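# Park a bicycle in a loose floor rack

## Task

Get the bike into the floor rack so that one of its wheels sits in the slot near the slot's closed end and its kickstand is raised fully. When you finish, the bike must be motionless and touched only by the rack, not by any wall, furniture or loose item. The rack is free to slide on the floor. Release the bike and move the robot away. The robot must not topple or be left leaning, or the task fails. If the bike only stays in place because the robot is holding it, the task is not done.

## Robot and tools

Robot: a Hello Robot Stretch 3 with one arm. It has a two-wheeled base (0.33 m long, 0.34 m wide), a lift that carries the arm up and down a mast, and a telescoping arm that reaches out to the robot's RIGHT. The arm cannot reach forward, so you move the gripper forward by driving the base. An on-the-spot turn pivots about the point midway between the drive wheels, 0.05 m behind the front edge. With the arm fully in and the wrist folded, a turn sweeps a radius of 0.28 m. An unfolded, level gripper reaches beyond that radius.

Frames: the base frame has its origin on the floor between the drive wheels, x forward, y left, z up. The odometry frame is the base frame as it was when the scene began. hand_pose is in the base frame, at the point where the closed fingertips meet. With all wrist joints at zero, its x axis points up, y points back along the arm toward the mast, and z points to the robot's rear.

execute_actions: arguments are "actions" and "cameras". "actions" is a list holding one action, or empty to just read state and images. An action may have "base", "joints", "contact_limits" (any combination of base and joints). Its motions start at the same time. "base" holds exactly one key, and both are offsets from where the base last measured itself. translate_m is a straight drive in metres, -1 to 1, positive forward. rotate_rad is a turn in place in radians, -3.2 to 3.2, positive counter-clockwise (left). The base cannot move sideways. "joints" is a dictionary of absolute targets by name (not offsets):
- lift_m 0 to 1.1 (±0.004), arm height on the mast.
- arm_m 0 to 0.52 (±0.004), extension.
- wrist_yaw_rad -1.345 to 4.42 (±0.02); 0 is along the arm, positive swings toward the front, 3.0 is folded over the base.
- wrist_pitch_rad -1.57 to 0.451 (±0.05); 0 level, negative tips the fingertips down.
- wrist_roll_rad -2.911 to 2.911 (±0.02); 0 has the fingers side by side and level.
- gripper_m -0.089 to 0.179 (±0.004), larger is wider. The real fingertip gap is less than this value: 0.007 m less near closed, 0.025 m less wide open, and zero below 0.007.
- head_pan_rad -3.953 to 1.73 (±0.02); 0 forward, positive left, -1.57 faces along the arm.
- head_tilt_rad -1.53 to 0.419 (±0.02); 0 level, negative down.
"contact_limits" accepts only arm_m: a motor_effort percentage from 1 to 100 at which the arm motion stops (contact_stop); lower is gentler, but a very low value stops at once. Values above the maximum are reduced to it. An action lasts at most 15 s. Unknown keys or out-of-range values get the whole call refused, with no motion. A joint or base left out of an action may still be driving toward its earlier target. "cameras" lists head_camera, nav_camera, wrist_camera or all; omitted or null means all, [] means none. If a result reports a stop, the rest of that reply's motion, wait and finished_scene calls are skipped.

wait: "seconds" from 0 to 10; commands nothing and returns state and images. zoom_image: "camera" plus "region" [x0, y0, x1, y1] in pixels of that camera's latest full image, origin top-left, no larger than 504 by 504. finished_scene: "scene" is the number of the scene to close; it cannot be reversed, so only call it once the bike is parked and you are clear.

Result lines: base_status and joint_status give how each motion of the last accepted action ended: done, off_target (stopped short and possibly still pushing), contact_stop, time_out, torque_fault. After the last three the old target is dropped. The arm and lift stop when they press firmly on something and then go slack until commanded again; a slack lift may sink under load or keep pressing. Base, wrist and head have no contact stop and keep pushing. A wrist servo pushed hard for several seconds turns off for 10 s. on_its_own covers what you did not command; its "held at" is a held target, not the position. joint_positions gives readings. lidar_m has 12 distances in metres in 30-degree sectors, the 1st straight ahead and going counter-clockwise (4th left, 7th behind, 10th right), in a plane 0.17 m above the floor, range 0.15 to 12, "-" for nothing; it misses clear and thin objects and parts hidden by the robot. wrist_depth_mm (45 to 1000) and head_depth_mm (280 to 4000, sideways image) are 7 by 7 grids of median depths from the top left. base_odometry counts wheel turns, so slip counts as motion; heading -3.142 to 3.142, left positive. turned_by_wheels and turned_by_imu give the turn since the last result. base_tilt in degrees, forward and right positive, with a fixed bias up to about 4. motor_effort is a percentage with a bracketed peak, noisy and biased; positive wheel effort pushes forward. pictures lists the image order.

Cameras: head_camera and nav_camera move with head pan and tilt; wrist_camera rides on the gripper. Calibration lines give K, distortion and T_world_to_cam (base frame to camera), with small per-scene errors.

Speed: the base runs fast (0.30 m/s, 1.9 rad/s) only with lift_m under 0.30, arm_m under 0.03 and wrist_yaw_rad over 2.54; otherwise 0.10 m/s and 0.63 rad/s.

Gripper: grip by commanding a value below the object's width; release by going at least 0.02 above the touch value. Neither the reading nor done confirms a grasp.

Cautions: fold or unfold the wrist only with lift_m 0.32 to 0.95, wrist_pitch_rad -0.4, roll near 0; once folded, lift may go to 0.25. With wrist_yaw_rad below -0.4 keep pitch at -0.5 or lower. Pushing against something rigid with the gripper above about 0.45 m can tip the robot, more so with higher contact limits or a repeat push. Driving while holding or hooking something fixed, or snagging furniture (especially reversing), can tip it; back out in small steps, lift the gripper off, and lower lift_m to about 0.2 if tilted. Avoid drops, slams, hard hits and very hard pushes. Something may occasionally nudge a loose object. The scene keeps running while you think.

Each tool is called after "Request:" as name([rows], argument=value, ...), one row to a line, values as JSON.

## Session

Request:
execute_actions(actions=[])

Scene clock: 0.00 s.
base_odometry: x=+0.000 y=+0.000 heading=+0.000 (m, m, rad; odometry frame)
turned_by_wheels: +0.000 (rad since the last result)
turned_by_imu: +0.000 (rad since the last result)
base_tilt: forward=+0.2 right=-2.3 (deg)
lidar_m: 0.67 0.64 0.67 0.91 1.52 1.56 2.16 1.27 1.63 2.33 2.24 0.92
head_depth_mm: 875 874 866 862 859 856 854 / 806 804 798 797 794 792 787 / 753 749 744 743 738 736 737 / 701 702 699 694 692 690 691 / 659 657 655 654 653 650 646 / 621 619 618 616 614 612 613 / 588 586 584 583 579 579 578
base_status: not commanded
joint_positions: lift_m=+0.518 arm_m=-0.001 wrist_yaw_rad=+3.000 wrist_pitch_rad=-0.470 wrist_roll_rad=+0.001 gripper_m=+0.037 head_pan_rad=+0.014 head_tilt_rad=+0.000
joint_status: not commanded
motor_effort: left_wheel=+0 right_wheel=+1 lift_m=+27 arm_m=+1 wrist_yaw_rad=+0 wrist_pitch_rad=+5 wrist_roll_rad=-1 gripper_m=+1 head_pan_rad=+1 head_tilt_rad=+2 (%)
hand_pose: x=+0.0095 y=+0.0716 z=+0.5195 quat_wxyz=(+0.213, +0.697, +0.116, +0.674) (m; base frame)
wrist_depth_mm: - - - 951 720 594 504 / - - - - 788 629 526 / - - - - 859 675 551 / - - - - 939 719 590 / 956 937 942 908 881 763 627 / 803 789 - 767 - 730 651 / 700 680 - 671 656 654 630
pictures: head_camera (sideways: a quarter turn clockwise sets it upright), nav_camera (sideways: a quarter turn counterclockwise sets it upright), wrist_camera
camera_calibration (this result's frames):
head_camera: T_world_to_cam=[[-0.00124812, -0.00140034, -0.999998, 1.32779], [-0.0186879, 0.999824, -0.00137678, 0.0102682], [0.999825, 0.0186862, -0.00127407, -0.0461141], [0, 0, 0, 1]] pos_world=[0.0479551, -0.00754531, 1.32774]
nav_camera: T_world_to_cam=[[-0.0186523, -0.00682789, 0.999803, -1.25852], [0.0255166, -0.999654, -0.00635084, 0.0586457], [0.9995, 0.0253931, 0.0188201, -0.070569], [0, 0, 0, 1]] pos_world=[0.045563, 0.0518244, 1.25997]
wrist_camera: T_world_to_cam=[[0.984939, -0.163584, -0.0560015, 0.035109], [-0.138511, -0.552622, -0.821841, 0.501277], [0.103492, 0.81722, -0.566957, 0.40057], [0, 0, 0, 1]] pos_world=[-0.00660385, -0.0445935, 0.641043]
Images, in order (width x height): head_camera 896x504, nav_camera 672x504, wrist_camera 644x364.

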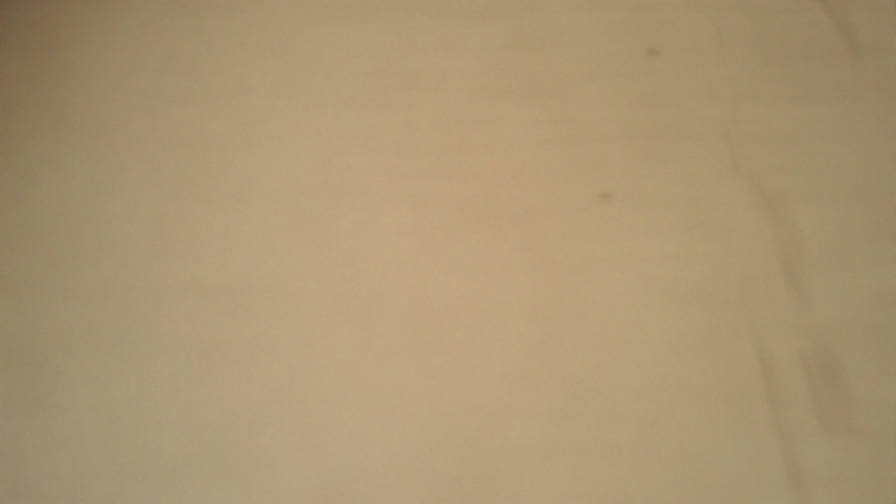

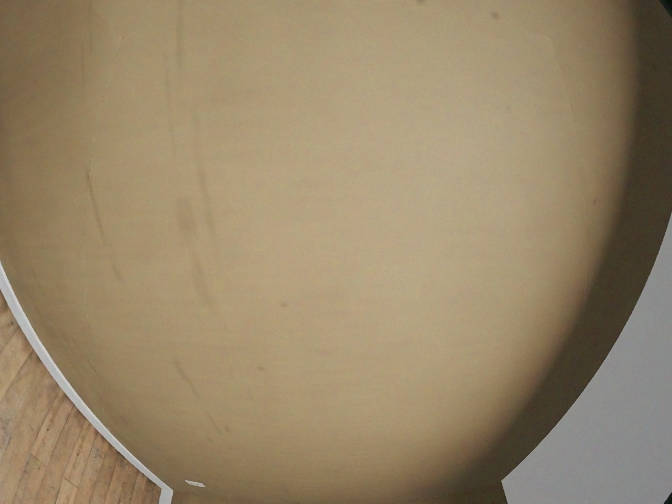

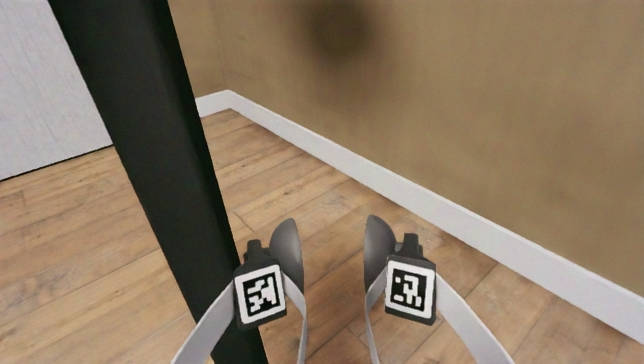

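Request:
execute_actions([
  {"joints": {"head_pan_rad": -2.5, "head_tilt_rad": -0.6, "lift_m": 0.29, "wrist_pitch_rad": -0.4}},
])

Scene clock: 3.00 s.
base_odometry: x=+0.000 y=+0.000 heading=+0.000 (m, m, rad; odometry frame)
turned_by_wheels: +0.000 (rad since the last result)
turned_by_imu: +0.000 (rad since the last result)
base_tilt: forward=+0.1 right=-2.3 (deg)
lidar_m: 0.67 0.64 0.67 0.91 1.52 1.57 2.16 1.27 1.64 2.32 2.24 0.92
head_depth_mm: 3308 3741 3286 2312 1783 1443 1218 / 3425 3737 3381 2328 1673 1460 1224 / 3393 3808 3359 1614 1628 1459 1224 / 3491 3818 3358 2080 1688 1469 1217 / 3499 3994 3390 1928 1800 1463 1220 / 3540 3889 3418 2106 1796 1464 1228 / 3571 - 3366 2344 1814 1454 1230
base_status: not commanded
joint_positions: lift_m=+0.290 arm_m=-0.001 wrist_yaw_rad=+3.000 wrist_pitch_rad=-0.420 wrist_roll_rad=+0.001 gripper_m=+0.037 head_pan_rad=-2.493 head_tilt_rad=-0.592
joint_status: all done
motor_effort: left_wheel=+0(1) right_wheel=+1(1) lift_m=+23(23) arm_m=+0(0) wrist_yaw_rad=+1(0) wrist_pitch_rad=+9(12) wrist_roll_rad=-1(1) gripper_m=+0(0) head_pan_rad=-3(39) head_tilt_rad=-5(42) (%)
hand_pose: x=+0.0104 y=+0.0781 z=+0.3024 quat_wxyz=(+0.196, +0.700, +0.098, +0.679) (m; base frame)
wrist_depth_mm: - - - 933 721 589 506 / - - - - 798 620 524 / - - - 972 819 670 555 / 845 817 795 772 752 680 566 / 671 659 660 632 627 597 562 / 551 537 - 523 - 508 497 / 471 488 - - 439 436 430
pictures: head_camera (sideways: a quarter turn clockwise sets it upright), nav_camera (sideways: a quarter turn counterclockwise sets it upright), wrist_camera
camera_calibration (this result's frames):
head_camera: T_world_to_cam=[[0.445061, 0.339226, -0.828762, 1.10141], [0.607706, -0.794161, 0.00128651, 0.00297983], [-0.657734, -0.504216, -0.5596, 0.690653], [0, 0, 0, 1]] pos_world=[-0.0377409, -0.023023, 1.29929]
nav_camera: T_world_to_cam=[[-0.436543, -0.3228, 0.83978, -1.04691], [-0.608737, 0.793288, -0.0115114, 0.0692262], [-0.662472, -0.516231, -0.542805, 0.670535], [0, 0, 0, 1]] pos_world=[0.0293313, -0.0467064, 1.24394]
wrist_camera: T_world_to_cam=[[0.985346, -0.160732, -0.0570817, 0.0232083], [-0.132565, -0.511071, -0.849254, 0.331545], [0.107329, 0.844376, -0.524889, 0.2571], [0, 0, 0, 1]] pos_world=[-0.00651143, -0.0439164, 0.41784]
Images, in order (width x height): head_camera 896x504, nav_camera 672x504, wrist_camera 644x364.

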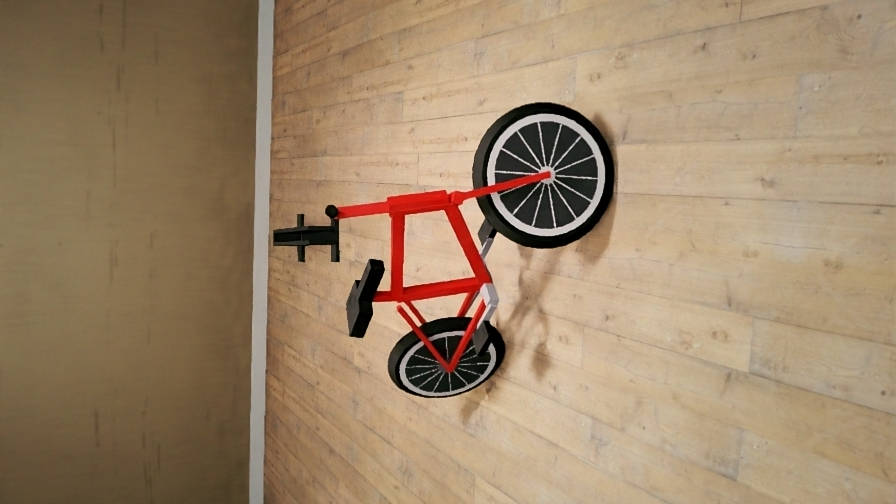

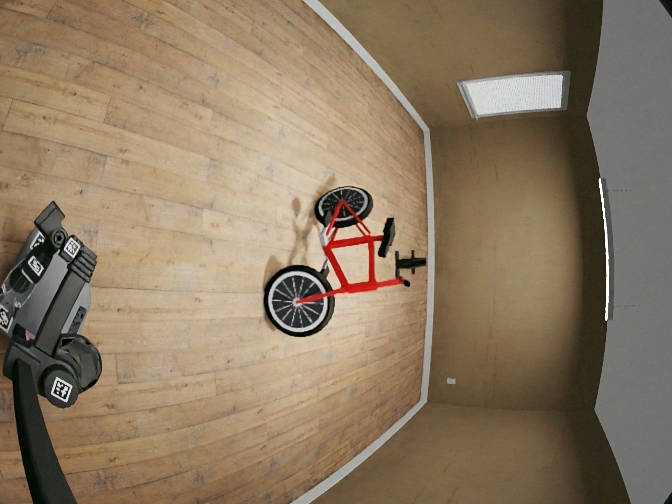

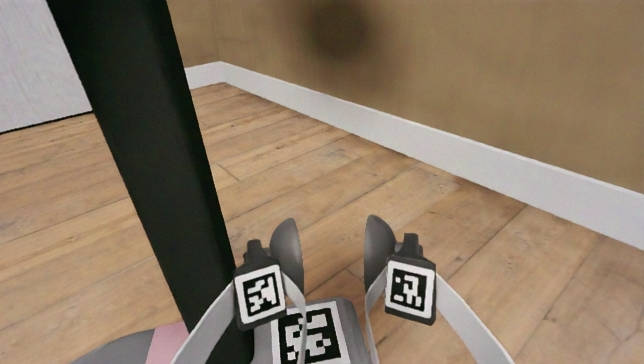

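Request:
zoom_image(camera="head_camera", region=[250, 80, 650, 420])

Request:
zoom_image(camera="head_camera", region=[250, 190, 370, 280])

Region (250, 80, 650, 420) of head_camera's 896x504 image, scaled by 1.260, with more detail than that image has; it fills the top 428 rows of this view, and the rest is white.

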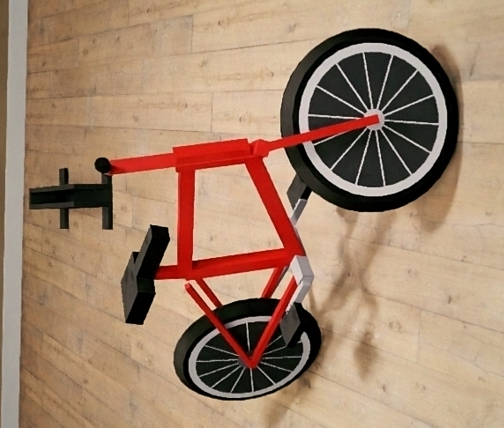

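Region (250, 190, 370, 280) of head_camera's 896x504 image, scaled by 4.200, with more detail than that image has; it fills the top 378 rows of this view, and the rest is white.

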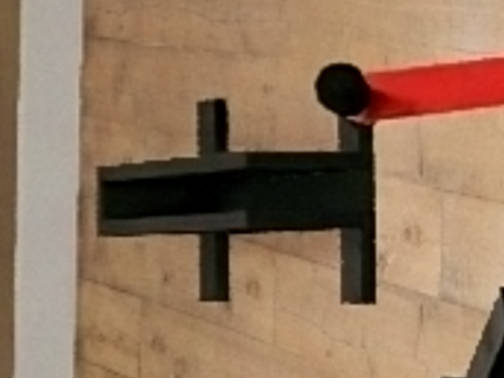

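Request:
execute_actions([
  {"base": {"translate_m": -1.0}, "joints": {"head_pan_rad": -1.68, "head_tilt_rad": -0.9}},
], cameras=["head_camera", "nav_camera"])

Scene clock: 10.27 s.
base_odometry: x=-1.000 y=+0.000 heading=+0.000 (m, m, rad; odometry frame)
turned_by_wheels: +0.000 (rad since the last result)
turned_by_imu: +0.000 (rad since the last result)
base_tilt: forward=+0.1 right=-2.4 (deg)
lidar_m: 1.57 1.50 1.42 1.04 1.02 1.06 1.44 3.24 0.52 0.59 2.74 2.16
head_depth_mm: 3227 2459 1990 1653 1414 1239 1101 / 3243 2449 1918 1649 1413 1246 1123 / 3133 2475 1228 1391 1146 1225 1137 / 3012 2489 1759 1560 1271 1244 1142 / 2831 2478 2002 1662 1425 1252 1108 / 2668 2483 1977 1663 1431 1242 1108 / 2488 2491 2017 1668 1445 1252 1113
base_status: done
joint_positions: lift_m=+0.290 arm_m=-0.001 wrist_yaw_rad=+3.000 wrist_pitch_rad=-0.420 wrist_roll_rad=+0.001 gripper_m=+0.037 head_pan_rad=-1.687 head_tilt_rad=-0.889
joint_status: all done
motor_effort: left_wheel=+1(11) right_wheel=+0(7) lift_m=+23(23) arm_m=+0(0) wrist_yaw_rad=+1(0) wrist_pitch_rad=+9(9) wrist_roll_rad=+0(0) gripper_m=+0(0) head_pan_rad=+3(35) head_tilt_rad=-7(34) (%)
hand_pose: x=+0.0104 y=+0.0782 z=+0.3025 quat_wxyz=(+0.196, +0.700, +0.098, +0.679) (m; base frame)
wrist_depth_mm: 745 - - - - - - / 811 - - - - - - / 834 - - - - 969 931 / 821 797 803 782 762 736 726 / 663 653 655 623 638 609 587 / 554 538 - 528 - 509 497 / 468 490 - - 442 438 431
pictures: head_camera (sideways: a quarter turn clockwise sets it upright), nav_camera (sideways: a quarter turn counterclockwise sets it upright)
camera_calibration (this result's frames):
head_camera: T_world_to_cam=[[0.0885191, 0.772068, -0.629346, 0.843687], [0.993718, -0.111888, 0.00250755, -0.000963779], [-0.0684801, -0.625614, -0.777121, 0.969988], [0, 0, 0, 1]] pos_world=[-0.00729985, -0.0446531, 1.28477]
nav_camera: T_world_to_cam=[[-0.0949308, -0.758466, 0.644762, -0.794809], [-0.99345, 0.113562, -0.0126811, 0.073091], [-0.0636021, -0.641742, -0.764278, 0.954962], [0, 0, 0, 1]] pos_world=[0.057898, 0.00170368, 1.24325]
Images, in order (width x height): head_camera 896x504, nav_camera 672x504.

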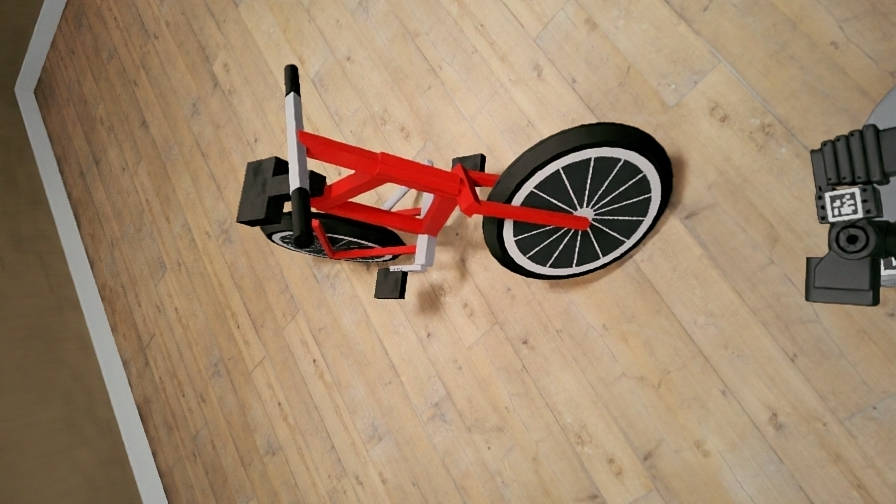

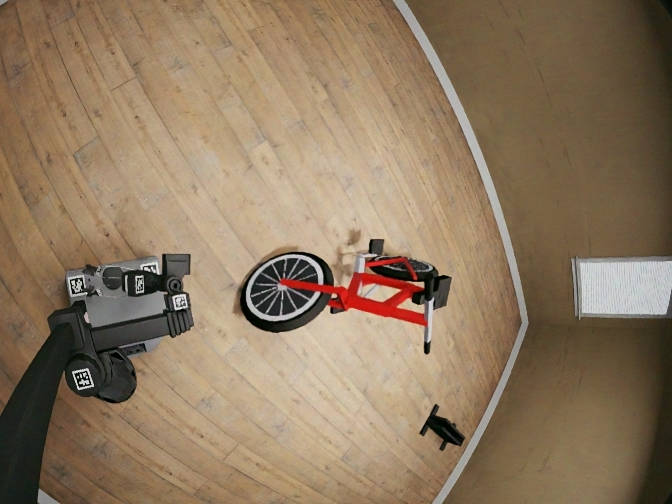

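Request:
zoom_image(camera="head_camera", region=[220, 50, 500, 310])

Request:
zoom_image(camera="head_camera", region=[440, 100, 700, 300])

Request:
zoom_image(camera="nav_camera", region=[400, 385, 490, 470])

Region (220, 50, 500, 310) of head_camera's 896x504 image, scaled by 1.800, with more detail than that image has; it fills the top 468 rows of this view, and the rest is white.

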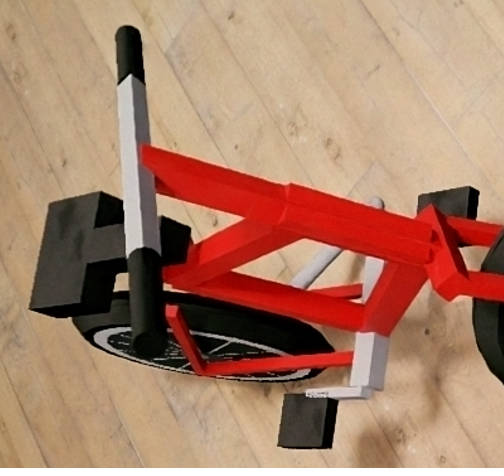

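Region (440, 100, 700, 300) of head_camera's 896x504 image, scaled by 1.938, with more detail than that image has; it fills the top 388 rows of this view, and the rest is white.

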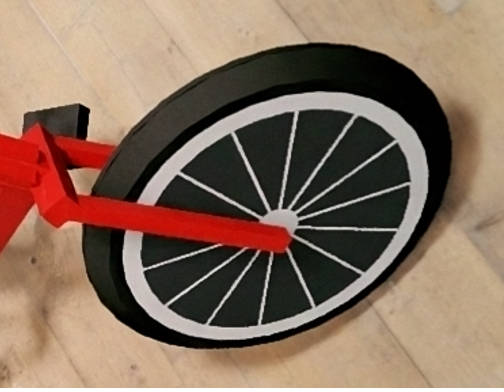

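Region (400, 385, 490, 470) of nav_camera's 672x504 image, scaled by 5.600, with more detail than that image has.

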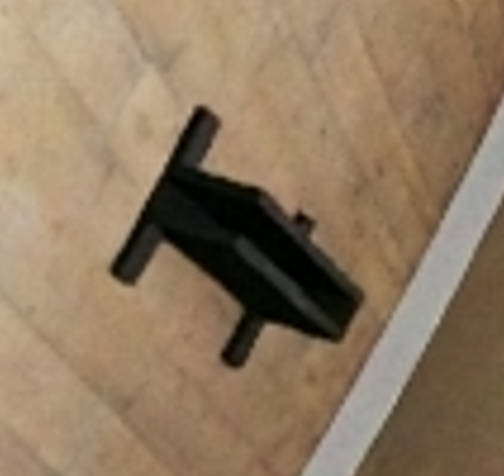

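Request:
execute_actions([
  {"base": {"rotate_rad": 0.515}},
], cameras=[])

Request:
execute_actions([
  {"base": {"translate_m": -1.0}, "joints": {"head_pan_rad": -2.56, "head_tilt_rad": -0.7}},
], cameras=["head_camera", "nav_camera"])

Scene clock: 13.67 s.
base_odometry: x=-1.000 y=+0.000 heading=+0.515 (m, m, rad; odometry frame)
turned_by_wheels: +0.515 (rad since the last result)
turned_by_imu: +0.522 (rad since the last result)
base_tilt: forward=+0.1 right=-2.3 (deg)
lidar_m: 1.51 1.47 1.04 1.00 1.05 1.43 3.24 0.52 0.59 2.74 2.18 1.57
head_depth_mm: 2562 2431 1981 1566 1126 1110 1103 / 2519 2476 1973 1642 1385 1222 1121 / 2511 2497 1984 1654 1403 1241 1145 / 2434 2490 1976 1643 1430 1243 1135 / 2415 2481 1999 1649 1422 1245 1102 / 2373 2472 1983 1648 1426 1252 1112 / 2352 2473 1997 1658 1425 1250 1109
base_status: done
joint_positions: lift_m=+0.290 arm_m=-0.001 wrist_yaw_rad=+3.000 wrist_pitch_rad=-0.420 wrist_roll_rad=+0.001 gripper_m=+0.037 head_pan_rad=-1.687 head_tilt_rad=-0.889
joint_status: not commanded
motor_effort: left_wheel=-3(13) right_wheel=+5(12) lift_m=+23(23) arm_m=+0(0) wrist_yaw_rad=+0(0) wrist_pitch_rad=+9(9) wrist_roll_rad=-1(1) gripper_m=+0(0) head_pan_rad=+3(3) head_tilt_rad=-7(7) (%)
hand_pose: x=+0.0104 y=+0.0782 z=+0.3025 quat_wxyz=(+0.196, +0.700, +0.098, +0.679) (m; base frame)
wrist_depth_mm: 860 - 922 958 - - - / 907 - - - - - - / 972 - - - - 968 939 / 843 800 785 777 763 729 724 / 668 655 662 628 628 600 595 / 559 540 - 526 - 505 494 / 474 483 - - 441 436 431
pictures: none
No camera images: the call's "cameras" was empty. Leave "cameras" out to get every camera's image.

Scene clock: 18.60 s.
base_odometry: x=-1.870 y=-0.492 heading=+0.515 (m, m, rad; odometry frame)
turned_by_wheels: +0.000 (rad since the last result)
turned_by_imu: -0.001 (rad since the last result)
base_tilt: forward=+0.1 right=-2.3 (deg)
lidar_m: 2.50 1.45 1.04 1.00 1.03 1.39 2.25 2.33 2.88 0.92 0.68 0.61
head_depth_mm: 1900 2096 2281 1988 1614 1340 1159 / 1998 2222 2419 2005 1614 1342 1166 / 2124 2376 2512 2013 1622 1347 1169 / 2234 2522 2634 1880 1618 1353 1169 / 2378 2717 2651 2014 1635 1352 1168 / 2596 2913 2644 2032 1620 1365 1166 / 2746 3169 2678 2024 1620 1360 1169
base_status: done
joint_positions: lift_m=+0.290 arm_m=-0.001 wrist_yaw_rad=+3.000 wrist_pitch_rad=-0.420 wrist_roll_rad=+0.001 gripper_m=+0.037 head_pan_rad=-2.553 head_tilt_rad=-0.704
joint_status: all done
motor_effort: left_wheel=-3(16) right_wheel=+4(9) lift_m=+23(23) arm_m=+0(1) wrist_yaw_rad=+0(0) wrist_pitch_rad=+9(9) wrist_roll_rad=-1(1) gripper_m=+0(0) head_pan_rad=-3(40) head_tilt_rad=+2(26) (%)
hand_pose: x=+0.0104 y=+0.0782 z=+0.3025 quat_wxyz=(+0.196, +0.700, +0.098, +0.679) (m; base frame)
wrist_depth_mm: 837 - 939 947 - - - / 900 - 988 - - - - / 948 - - - - 940 929 / 859 812 795 783 758 737 725 / 669 636 669 619 634 604 588 / 554 548 - 524 - 509 498 / 470 486 - - 444 437 434
pictures: head_camera (sideways: a quarter turn clockwise sets it upright), nav_camera (sideways: a quarter turn counterclockwise sets it upright)
camera_calibration (this result's frames):
head_camera: T_world_to_cam=[[0.538558, 0.361254, -0.761217, 1.01279], [0.558782, -0.829312, 0.00176623, 0.00265394], [-0.630648, -0.426306, -0.648495, 0.806132], [0, 0, 0, 1]] pos_world=[-0.0385437, -0.0200149, 1.29372]
nav_camera: T_world_to_cam=[[-0.530177, -0.346108, 0.774029, -0.960616], [-0.55891, 0.829141, -0.0120779, 0.0696579], [-0.637599, -0.439016, -0.633035, 0.787767], [0, 0, 0, 1]] pos_world=[0.0319146, -0.0443916, 1.24307]
Images, in order (width x height): head_camera 896x504, nav_camera 672x504.

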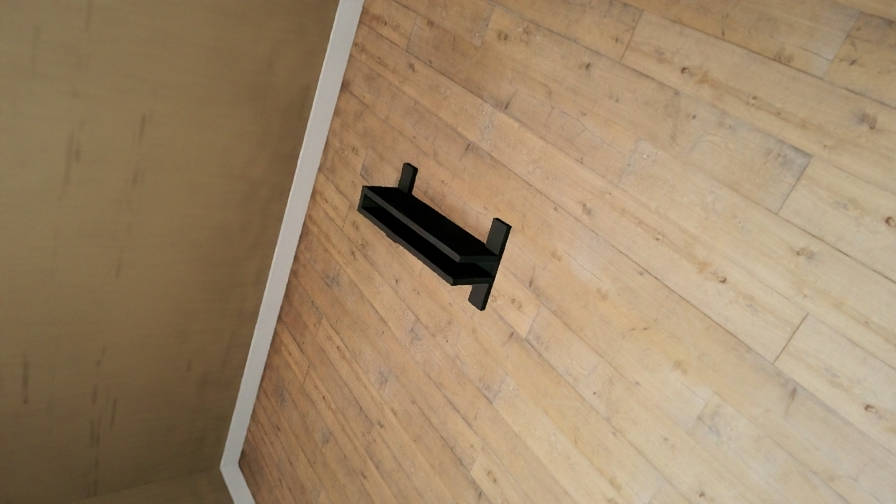

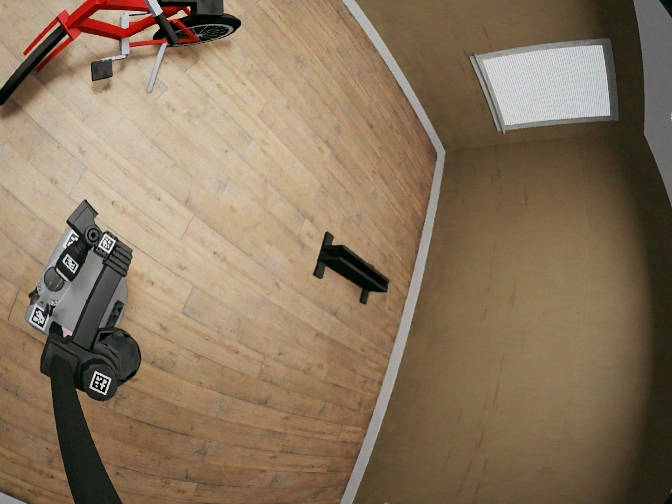

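Request:
zoom_image(camera="head_camera", region=[345, 150, 525, 320])

Region (345, 150, 525, 320) of head_camera's 896x504 image, scaled by 2.800, with more detail than that image has.

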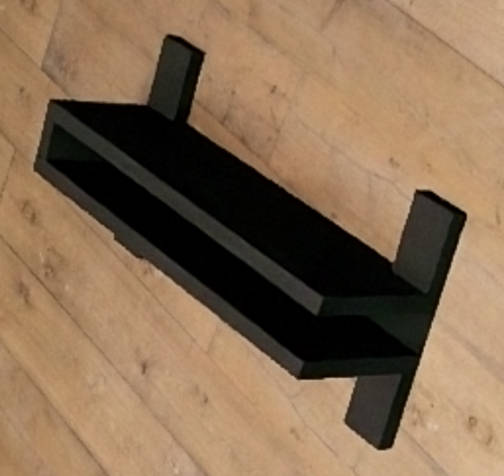

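Request:
execute_actions([
  {"base": {"rotate_rad": 0.522}, "joints": {"lift_m": 0.296}},
], cameras=[])

Request:
execute_actions([
  {"base": {"translate_m": -0.917}, "joints": {"head_pan_rad": -3.05, "head_tilt_rad": -1.05}},
], cameras=["head_camera", "nav_camera"])

Scene clock: 21.50 s.
base_odometry: x=-1.870 y=-0.492 heading=+1.037 (m, m, rad; odometry frame)
turned_by_wheels: +0.522 (rad since the last result)
turned_by_imu: +0.529 (rad since the last result)
base_tilt: forward=+0.1 right=-2.3 (deg)
lidar_m: 1.45 1.04 1.00 1.03 1.39 2.26 2.34 2.88 0.92 0.68 0.61 2.50
head_depth_mm: 2654 2809 2631 1979 1602 1351 1159 / 2907 3201 2615 1997 1610 1354 1162 / 2780 3115 2640 1982 1615 1357 1170 / 2628 2996 2622 2009 1621 1346 1165 / 2529 2781 2679 1986 1620 1352 1163 / 2395 2626 2667 2010 1631 1355 1162 / 2301 2550 2662 2022 1621 1365 1165
base_status: done
joint_positions: lift_m=+0.296 arm_m=-0.001 wrist_yaw_rad=+3.000 wrist_pitch_rad=-0.420 wrist_roll_rad=+0.001 gripper_m=+0.037 head_pan_rad=-2.553 head_tilt_rad=-0.704
joint_status: all done
motor_effort: left_wheel=-3(14) right_wheel=+5(12) lift_m=+31(33) arm_m=+0(1) wrist_yaw_rad=+0(1) wrist_pitch_rad=+9(9) wrist_roll_rad=+0(0) gripper_m=+0(0) head_pan_rad=-3(2) head_tilt_rad=+3(2) (%)
hand_pose: x=+0.0104 y=+0.0782 z=+0.3081 quat_wxyz=(+0.196, +0.700, +0.098, +0.679) (m; base frame)
wrist_depth_mm: - - - - 917 851 798 / - - - - 980 911 831 / - - - - - 898 875 / 882 825 811 805 777 747 737 / 681 675 663 639 646 610 594 / 567 548 - 527 - 516 505 / 474 489 - - 450 441 436
pictures: none
No camera images: the call's "cameras" was empty. Leave "cameras" out to get every camera's image.

Scene clock: 26.33 s.
base_odometry: x=-2.337 y=-1.281 heading=+1.036 (m, m, rad; odometry frame)
turned_by_wheels: +0.000 (rad since the last result)
turned_by_imu: -0.001 (rad since the last result)
base_tilt: forward=+0.1 right=-2.3 (deg)
lidar_m: 2.09 1.50 1.44 1.49 1.52 1.45 1.50 2.01 2.32 2.39 1.10 1.10
head_depth_mm: 1354 1558 1678 1468 1318 1188 1058 / 1428 1692 1680 1478 1323 - - / 1538 1812 1686 1444 1323 - - / 1644 1866 1700 1408 1276 - - / 1774 1959 1686 1490 1304 1240 - / 1947 1953 1688 1484 1321 1207 1103 / 2107 1974 1700 1487 1331 1197 1091
base_status: done
joint_positions: lift_m=+0.296 arm_m=-0.001 wrist_yaw_rad=+3.000 wrist_pitch_rad=-0.420 wrist_roll_rad=+0.001 gripper_m=+0.037 head_pan_rad=-3.043 head_tilt_rad=-1.038
joint_status: all done
motor_effort: left_wheel=-3(16) right_wheel=+4(9) lift_m=+30(31) arm_m=+1(1) wrist_yaw_rad=+0(0) wrist_pitch_rad=+9(9) wrist_roll_rad=-1(0) gripper_m=+0(0) head_pan_rad=-3(31) head_tilt_rad=-8(37) (%)
hand_pose: x=+0.0104 y=+0.0782 z=+0.3081 quat_wxyz=(+0.196, +0.700, +0.098, +0.679) (m; base frame)
wrist_depth_mm: - - - - - - - / - - - - - - - / - - - - - 998 942 / 838 830 809 767 763 752 731 / 678 658 672 640 647 609 599 / 555 557 - 533 - 511 507 / 471 486 - - 453 442 439
pictures: head_camera (sideways: a quarter turn clockwise sets it upright), nav_camera (sideways: a quarter turn counterclockwise sets it upright)
camera_calibration (this result's frames):
head_camera: T_world_to_cam=[[0.857633, 0.0862502, -0.506978, 0.679575], [0.101845, -0.994796, 0.0030454, 0.00377699], [-0.504076, -0.0542447, -0.861954, 1.08293], [0, 0, 0, 1]] pos_world=[-0.0373322, 0.00388701, 1.27795]
nav_camera: T_world_to_cam=[[-0.848127, -0.0773288, 0.524119, -0.633037], [-0.0986673, 0.995037, -0.0128547, 0.0678563], [-0.520524, -0.0626158, -0.851548, 1.07121], [0, 0, 0, 1]] pos_world=[0.0273882, -0.049397, 1.24484]
Images, in order (width x height): head_camera 896x504, nav_camera 672x504.

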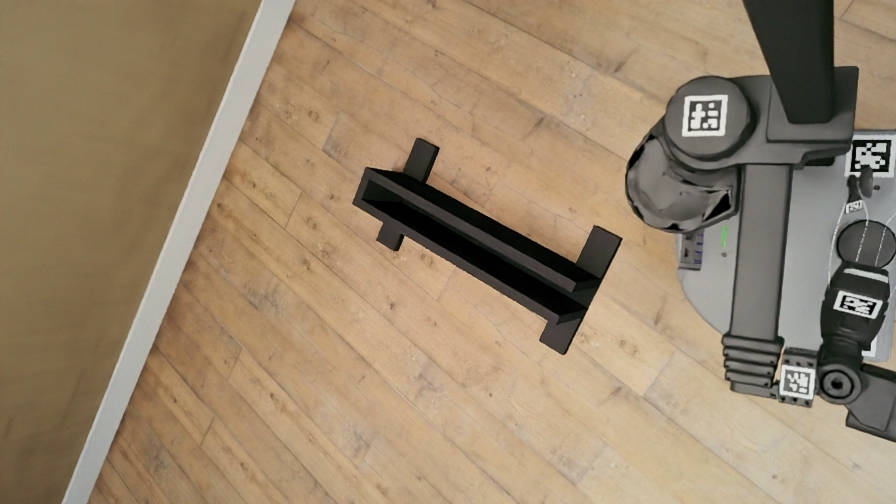

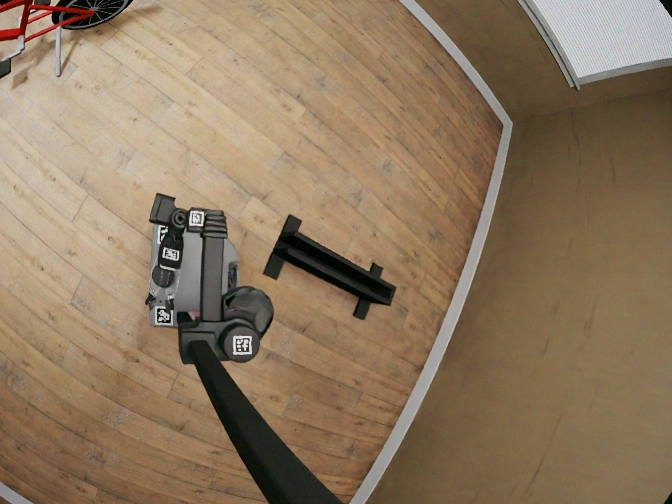

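Request:
zoom_image(camera="head_camera", region=[340, 125, 640, 365])

Region (340, 125, 640, 365) of head_camera's 896x504 image, scaled by 1.680, with more detail than that image has; it fills the top 403 rows of this view, and the rest is white.

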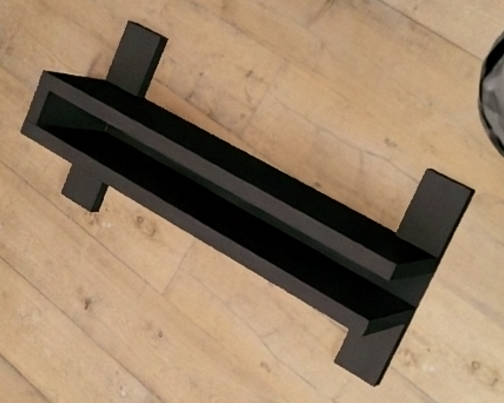

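Request:
execute_actions([
  {"base": {"rotate_rad": -1.383}, "joints": {"lift_m": 0.33, "arm_m": 0.438, "wrist_yaw_rad": -0.533, "wrist_pitch_rad": -1.0, "gripper_m": 0.16, "head_pan_rad": -1.65, "head_tilt_rad": -1.05}},
], cameras=["head_camera", "wrist_camera"])

Scene clock: 31.33 s.
base_odometry: x=-2.337 y=-1.281 heading=-0.346 (m, m, rad; odometry frame)
turned_by_wheels: -1.383 (rad since the last result)
turned_by_imu: -1.402 (rad since the last result)
base_tilt: forward=+0.1 right=-2.3 (deg)
lidar_m: 1.13 1.10 1.30 1.78 1.45 1.44 1.59 1.46 1.45 1.60 2.34 2.32
head_depth_mm: 1355 1577 1660 1476 1316 1186 1096 / 1438 1692 1688 1482 1323 1190 - / 1529 1825 1677 1452 1341 1217 - / 1652 1877 1681 1309 1282 1213 - / 1760 1968 1697 1479 1303 1198 1088 / 1919 1964 1682 1483 1327 1199 1088 / 2106 1967 1693 1485 1337 1205 1097
base_status: done
joint_positions: lift_m=+0.330 arm_m=+0.438 wrist_yaw_rad=-0.531 wrist_pitch_rad=-1.003 wrist_roll_rad=+0.001 gripper_m=+0.160 head_pan_rad=-1.657 head_tilt_rad=-1.038
joint_status: all done
motor_effort: left_wheel=+4(13) right_wheel=-2(9) lift_m=+31(32) arm_m=+3(3) wrist_yaw_rad=-1(4) wrist_pitch_rad=+1(7) wrist_roll_rad=-1(0) gripper_m=+0(83) head_pan_rad=+3(39) head_tilt_rad=-7(7) (%)
hand_pose: x=-0.0811 y=-0.6840 z=+0.2396 quat_wxyz=(+0.509, +0.165, -0.687, -0.491) (m; base frame)
wrist_depth_mm: 582 573 563 349 547 538 528 / 530 522 511 381 496 498 491 / 491 481 465 411 455 458 453 / 453 451 444 408 434 428 422 / 419 418 413 383 402 404 400 / 399 - 385 358 374 379 376 / 373 365 366 338 353 356 349
pictures: head_camera (sideways: a quarter turn clockwise sets it upright), wrist_camera
camera_calibration (this result's frames):
head_camera: T_world_to_cam=[[0.0728516, 0.858879, -0.50697, 0.684353], [0.996567, -0.0827329, 0.00304543, -0.00168088], [-0.0393274, -0.505452, -0.861958, 1.0801], [0, 0, 0, 1]] pos_world=[-0.00570354, -0.0419777, 1.27795]
wrist_camera: T_world_to_cam=[[-0.836222, 0.547175, -0.0365, 0.318806], [0.50953, 0.750632, -0.42063, 0.68895], [-0.202761, -0.370338, -0.906498, 0.112922], [0, 0, 0, 1]] pos_world=[-0.0615521, -0.649771, 0.403793]
Images, in order (width x height): head_camera 896x504, wrist_camera 644x364.

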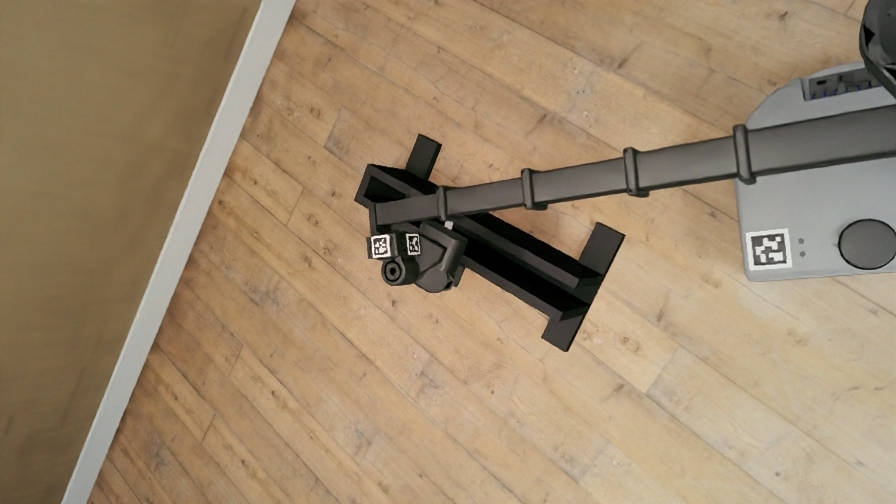

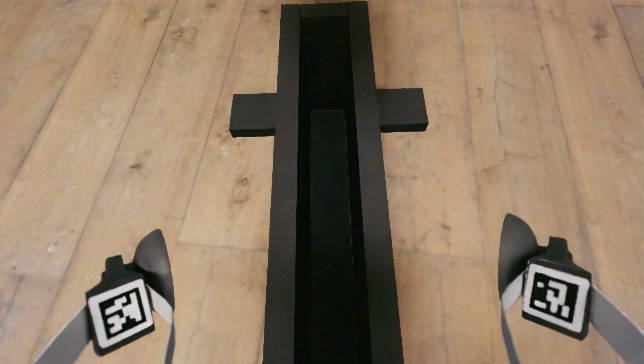

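Request:
execute_actions([
  {"joints": {"lift_m": 0.218, "gripper_m": 0.138}},
], cameras=["wrist_camera"])

Request:
execute_actions([
  {"joints": {"gripper_m": 0.05}},
], cameras=["wrist_camera"])

Scene clock: 33.37 s.
base_odometry: x=-2.337 y=-1.281 heading=-0.346 (m, m, rad; odometry frame)
turned_by_wheels: +0.000 (rad since the last result)
turned_by_imu: +0.000 (rad since the last result)
base_tilt: forward=+0.1 right=-2.3 (deg)
lidar_m: 1.13 1.10 1.31 1.78 1.46 1.44 1.59 1.46 1.45 1.60 2.33 2.32
head_depth_mm: 1354 1574 1688 1471 1314 1186 1098 / 1435 1702 1672 1476 1322 1186 - / 1532 1829 1680 1451 1324 1206 - / 1644 1878 1679 1506 1282 1202 - / 1781 1952 1694 1485 1304 1198 1094 / 1936 1950 1686 1485 1333 1194 1087 / 2104 1975 1699 1492 1328 1207 1091
base_status: not commanded
joint_positions: lift_m=+0.218 arm_m=+0.438 wrist_yaw_rad=-0.531 wrist_pitch_rad=-1.003 wrist_roll_rad=+0.001 gripper_m=+0.138 head_pan_rad=-1.657 head_tilt_rad=-1.038
joint_status: all done
motor_effort: left_wheel=+4(4) right_wheel=-2(2) lift_m=+23(26) arm_m=+3(3) wrist_yaw_rad=-3(2) wrist_pitch_rad=+1(1) wrist_roll_rad=+0(0) gripper_m=+0(75) head_pan_rad=+3(3) head_tilt_rad=-8(8) (%)
hand_pose: x=-0.0811 y=-0.6839 z=+0.1279 quat_wxyz=(+0.509, +0.165, -0.687, -0.491) (m; base frame)
wrist_depth_mm: 419 410 368 329 357 392 384 / 380 379 356 355 171 360 354 / 355 350 160 330 170 333 330 / 327 323 149 307 145 311 306 / 304 305 138 290 136 294 289 / 285 289 128 272 127 - 271 / 272 263 121 259 118 256 256
pictures: wrist_camera
camera_calibration (this result's frames):
wrist_camera: T_world_to_cam=[[-0.836217, 0.547183, -0.0364888, 0.314736], [0.50958, 0.750716, -0.420421, 0.641971], [-0.202655, -0.370158, -0.906595, 0.0118615], [0, 0, 0, 1]] pos_world=[-0.0615445, -0.649766, 0.292136]
Images, in order (width x height): wrist_camera 644x364.

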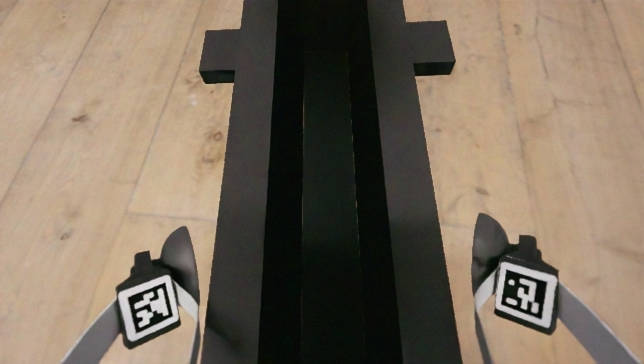

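Scene clock: 34.73 s.
base_odometry: x=-2.337 y=-1.281 heading=-0.346 (m, m, rad; odometry frame)
turned_by_wheels: +0.000 (rad since the last result)
turned_by_imu: +0.001 (rad since the last result)
base_tilt: forward=+0.1 right=-2.3 (deg)
lidar_m: 1.13 1.10 1.30 1.78 1.45 1.44 1.59 1.46 1.45 1.60 2.33 2.32
head_depth_mm: 1351 1576 1680 1468 1318 1201 1095 / 1444 1690 1690 1478 1314 1202 - / 1533 1809 1693 1455 1321 1203 - / 1641 1852 1683 1509 1284 1204 - / 1780 1956 1686 1486 1312 1202 1087 / 1948 1974 1687 1493 1325 1196 1086 / 2101 1975 1682 1482 1326 1198 1098
base_status: not commanded
joint_positions: lift_m=+0.218 arm_m=+0.438 wrist_yaw_rad=-0.530 wrist_pitch_rad=-1.003 wrist_roll_rad=+0.001 gripper_m=+0.051 head_pan_rad=-1.657 head_tilt_rad=-1.038
joint_status: all done
motor_effort: left_wheel=+10(10) right_wheel=-13(13) lift_m=+23(23) arm_m=+3(3) wrist_yaw_rad=-2(3) wrist_pitch_rad=+1(1) wrist_roll_rad=-1(0) gripper_m=-26(98) head_pan_rad=+3(3) head_tilt_rad=-8(8) (%)
hand_pose: x=-0.0810 y=-0.6840 z=+0.1279 quat_wxyz=(+0.509, +0.166, -0.687, -0.491) (m; base frame)
wrist_depth_mm: 420 414 398 329 355 391 384 / 385 380 358 355 175 359 353 / 355 353 339 333 178 333 331 / 331 328 149 308 147 314 309 / 309 305 138 289 135 294 288 / 288 287 129 275 127 - 270 / 272 267 123 259 121 257 257
pictures: wrist_camera
camera_calibration (this result's frames):
wrist_camera: T_world_to_cam=[[-0.836416, 0.54688, -0.0364905, 0.314588], [0.509308, 0.7509, -0.420421, 0.642117], [-0.202519, -0.370232, -0.906595, 0.0117992], [0, 0, 0, 1]] pos_world=[-0.0615202, -0.649839, 0.292136]
Images, in order (width x height): wrist_camera 644x364.

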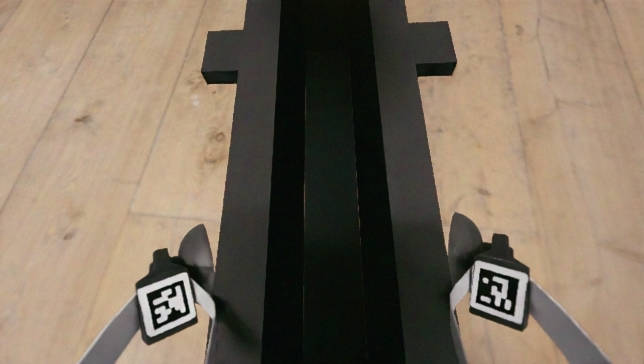

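Request:
execute_actions([
  {"joints": {"lift_m": 0.245}},
], cameras=["wrist_camera", "head_camera"])

Scene clock: 35.80 s.
base_odometry: x=-2.337 y=-1.281 heading=-0.346 (m, m, rad; odometry frame)
turned_by_wheels: +0.000 (rad since the last result)
turned_by_imu: +0.000 (rad since the last result)
base_tilt: forward=+0.1 right=-2.2 (deg)
lidar_m: 1.13 1.10 1.31 1.78 1.46 1.44 1.58 1.47 0.84 0.44 2.33 2.32
head_depth_mm: 1360 1570 1688 1480 1317 1192 1102 / 1438 1677 1675 1468 1321 1194 - / 1533 1810 1686 1458 1321 1209 - / 1655 1858 1674 1497 1261 1208 - / 1778 1951 1685 1497 1280 1193 1088 / 1912 1951 1683 1492 1316 1195 1088 / 2095 1959 1693 1482 1327 1206 1090
base_status: not commanded
joint_positions: lift_m=+0.245 arm_m=+0.438 wrist_yaw_rad=-0.532 wrist_pitch_rad=-1.031 wrist_roll_rad=+0.003 gripper_m=+0.057 head_pan_rad=-1.657 head_tilt_rad=-1.038
joint_status: all done
on_its_own: gripper_m is held at +0.056, not at your +0.050, by its stall guard, which is still easing
motor_effort: left_wheel=+4(10) right_wheel=-2(13) lift_m=+37(41) arm_m=+2(2) wrist_yaw_rad=-1(3) wrist_pitch_rad=+14(18) wrist_roll_rad=-2(2) gripper_m=-12(26) head_pan_rad=+3(4) head_tilt_rad=-8(8) (%)
hand_pose: x=-0.0779 y=-0.6784 z=+0.1510 quat_wxyz=(+0.501, +0.174, -0.686, -0.499) (m; base frame)
wrist_depth_mm: 433 431 415 323 374 411 407 / 400 397 369 368 187 377 372 / 373 371 354 338 189 352 349 / 350 346 333 314 150 332 326 / 326 323 139 293 137 315 308 / 308 306 129 275 128 - 291 / 291 284 123 258 121 278 275
pictures: head_camera (sideways: a quarter turn clockwise sets it upright), wrist_camera
camera_calibration (this result's frames):
head_camera: T_world_to_cam=[[0.0728431, 0.858886, -0.506961, 0.68434], [0.996568, -0.0827224, 0.00304546, -0.00168093], [-0.0393213, -0.505443, -0.861964, 1.08011], [0, 0, 0, 1]] pos_world=[-0.00570308, -0.0419775, 1.27795]
wrist_camera: T_world_to_cam=[[-0.834044, 0.550507, -0.0362326, 0.317588], [0.518017, 0.75884, -0.39474, 0.648202], [-0.189813, -0.348, -0.918078, 0.0532928], [0, 0, 0, 1]] pos_world=[-0.0607815, -0.64817, 0.316305]
Images, in order (width x height): head_camera 896x504, wrist_camera 644x364.

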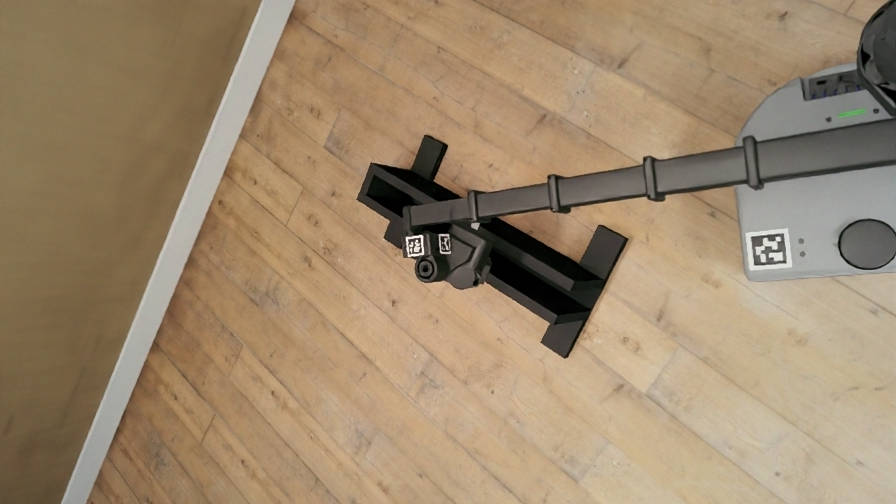

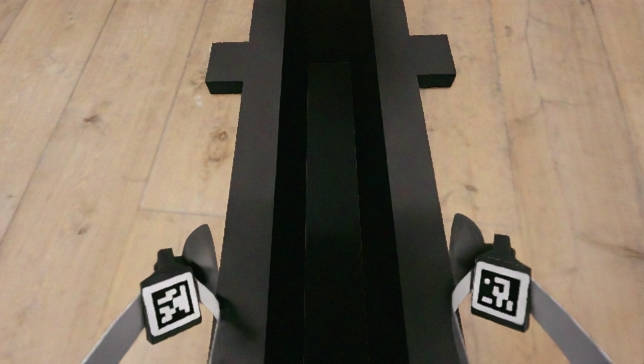

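Request:
execute_actions([
  {"joints": {"gripper_m": 0.056, "lift_m": 0.222}},
], cameras=["wrist_camera"])

Scene clock: 36.87 s.
base_odometry: x=-2.337 y=-1.281 heading=-0.346 (m, m, rad; odometry frame)
turned_by_wheels: +0.000 (rad since the last result)
turned_by_imu: +0.000 (rad since the last result)
base_tilt: forward=+0.1 right=-2.3 (deg)
lidar_m: 1.13 1.10 1.30 1.78 1.45 1.44 1.58 1.46 1.45 1.60 2.33 2.32
head_depth_mm: 1352 1581 1670 1481 1320 1183 1098 / 1440 1678 1691 1466 1313 1197 - / 1542 1811 1686 1465 1314 1198 - / 1642 1877 1693 1536 1281 1210 - / 1774 1954 1688 1482 1296 1194 1083 / 1915 1968 1703 1490 1328 1192 1084 / 2102 1970 1695 1489 1330 1197 1094
base_status: not commanded
joint_positions: lift_m=+0.222 arm_m=+0.438 wrist_yaw_rad=-0.532 wrist_pitch_rad=-1.032 wrist_roll_rad=+0.003 gripper_m=+0.060 head_pan_rad=-1.657 head_tilt_rad=-1.038
joint_status: gripper_m off_target (ended at +0.060, target +0.056); the others done
motor_effort: left_wheel=+5(5) right_wheel=-5(5) lift_m=+22(34) arm_m=+2(2) wrist_yaw_rad=-1(1) wrist_pitch_rad=+15(16) wrist_roll_rad=-2(2) gripper_m=-22(29) head_pan_rad=+3(3) head_tilt_rad=-8(8) (%)
hand_pose: x=-0.0778 y=-0.6783 z=+0.1287 quat_wxyz=(+0.501, +0.174, -0.685, -0.499) (m; base frame)
wrist_depth_mm: 411 396 371 330 186 384 376 / 379 372 354 349 188 353 349 / 351 346 333 324 155 329 326 / 328 325 148 306 151 307 305 / 305 301 137 291 135 293 288 / 287 286 128 273 128 - 271 / 272 266 124 258 121 260 258
pictures: wrist_camera
camera_calibration (this result's frames):
wrist_camera: T_world_to_cam=[[-0.834039, 0.550517, -0.0361956, 0.316773], [0.51812, 0.759038, -0.394224, 0.639331], [-0.189553, -0.347551, -0.918302, 0.0331698], [0, 0, 0, 1]] pos_world=[-0.0607619, -0.648137, 0.293965]
Images, in order (width x height): wrist_camera 644x364.

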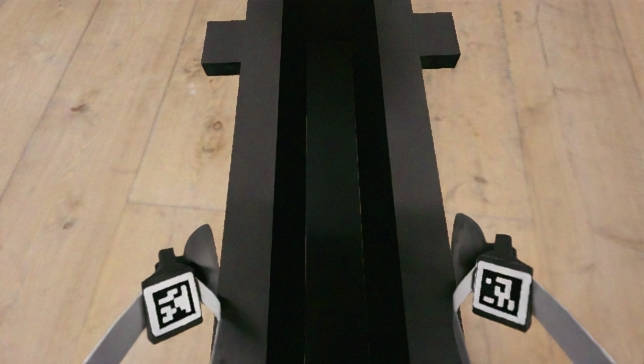

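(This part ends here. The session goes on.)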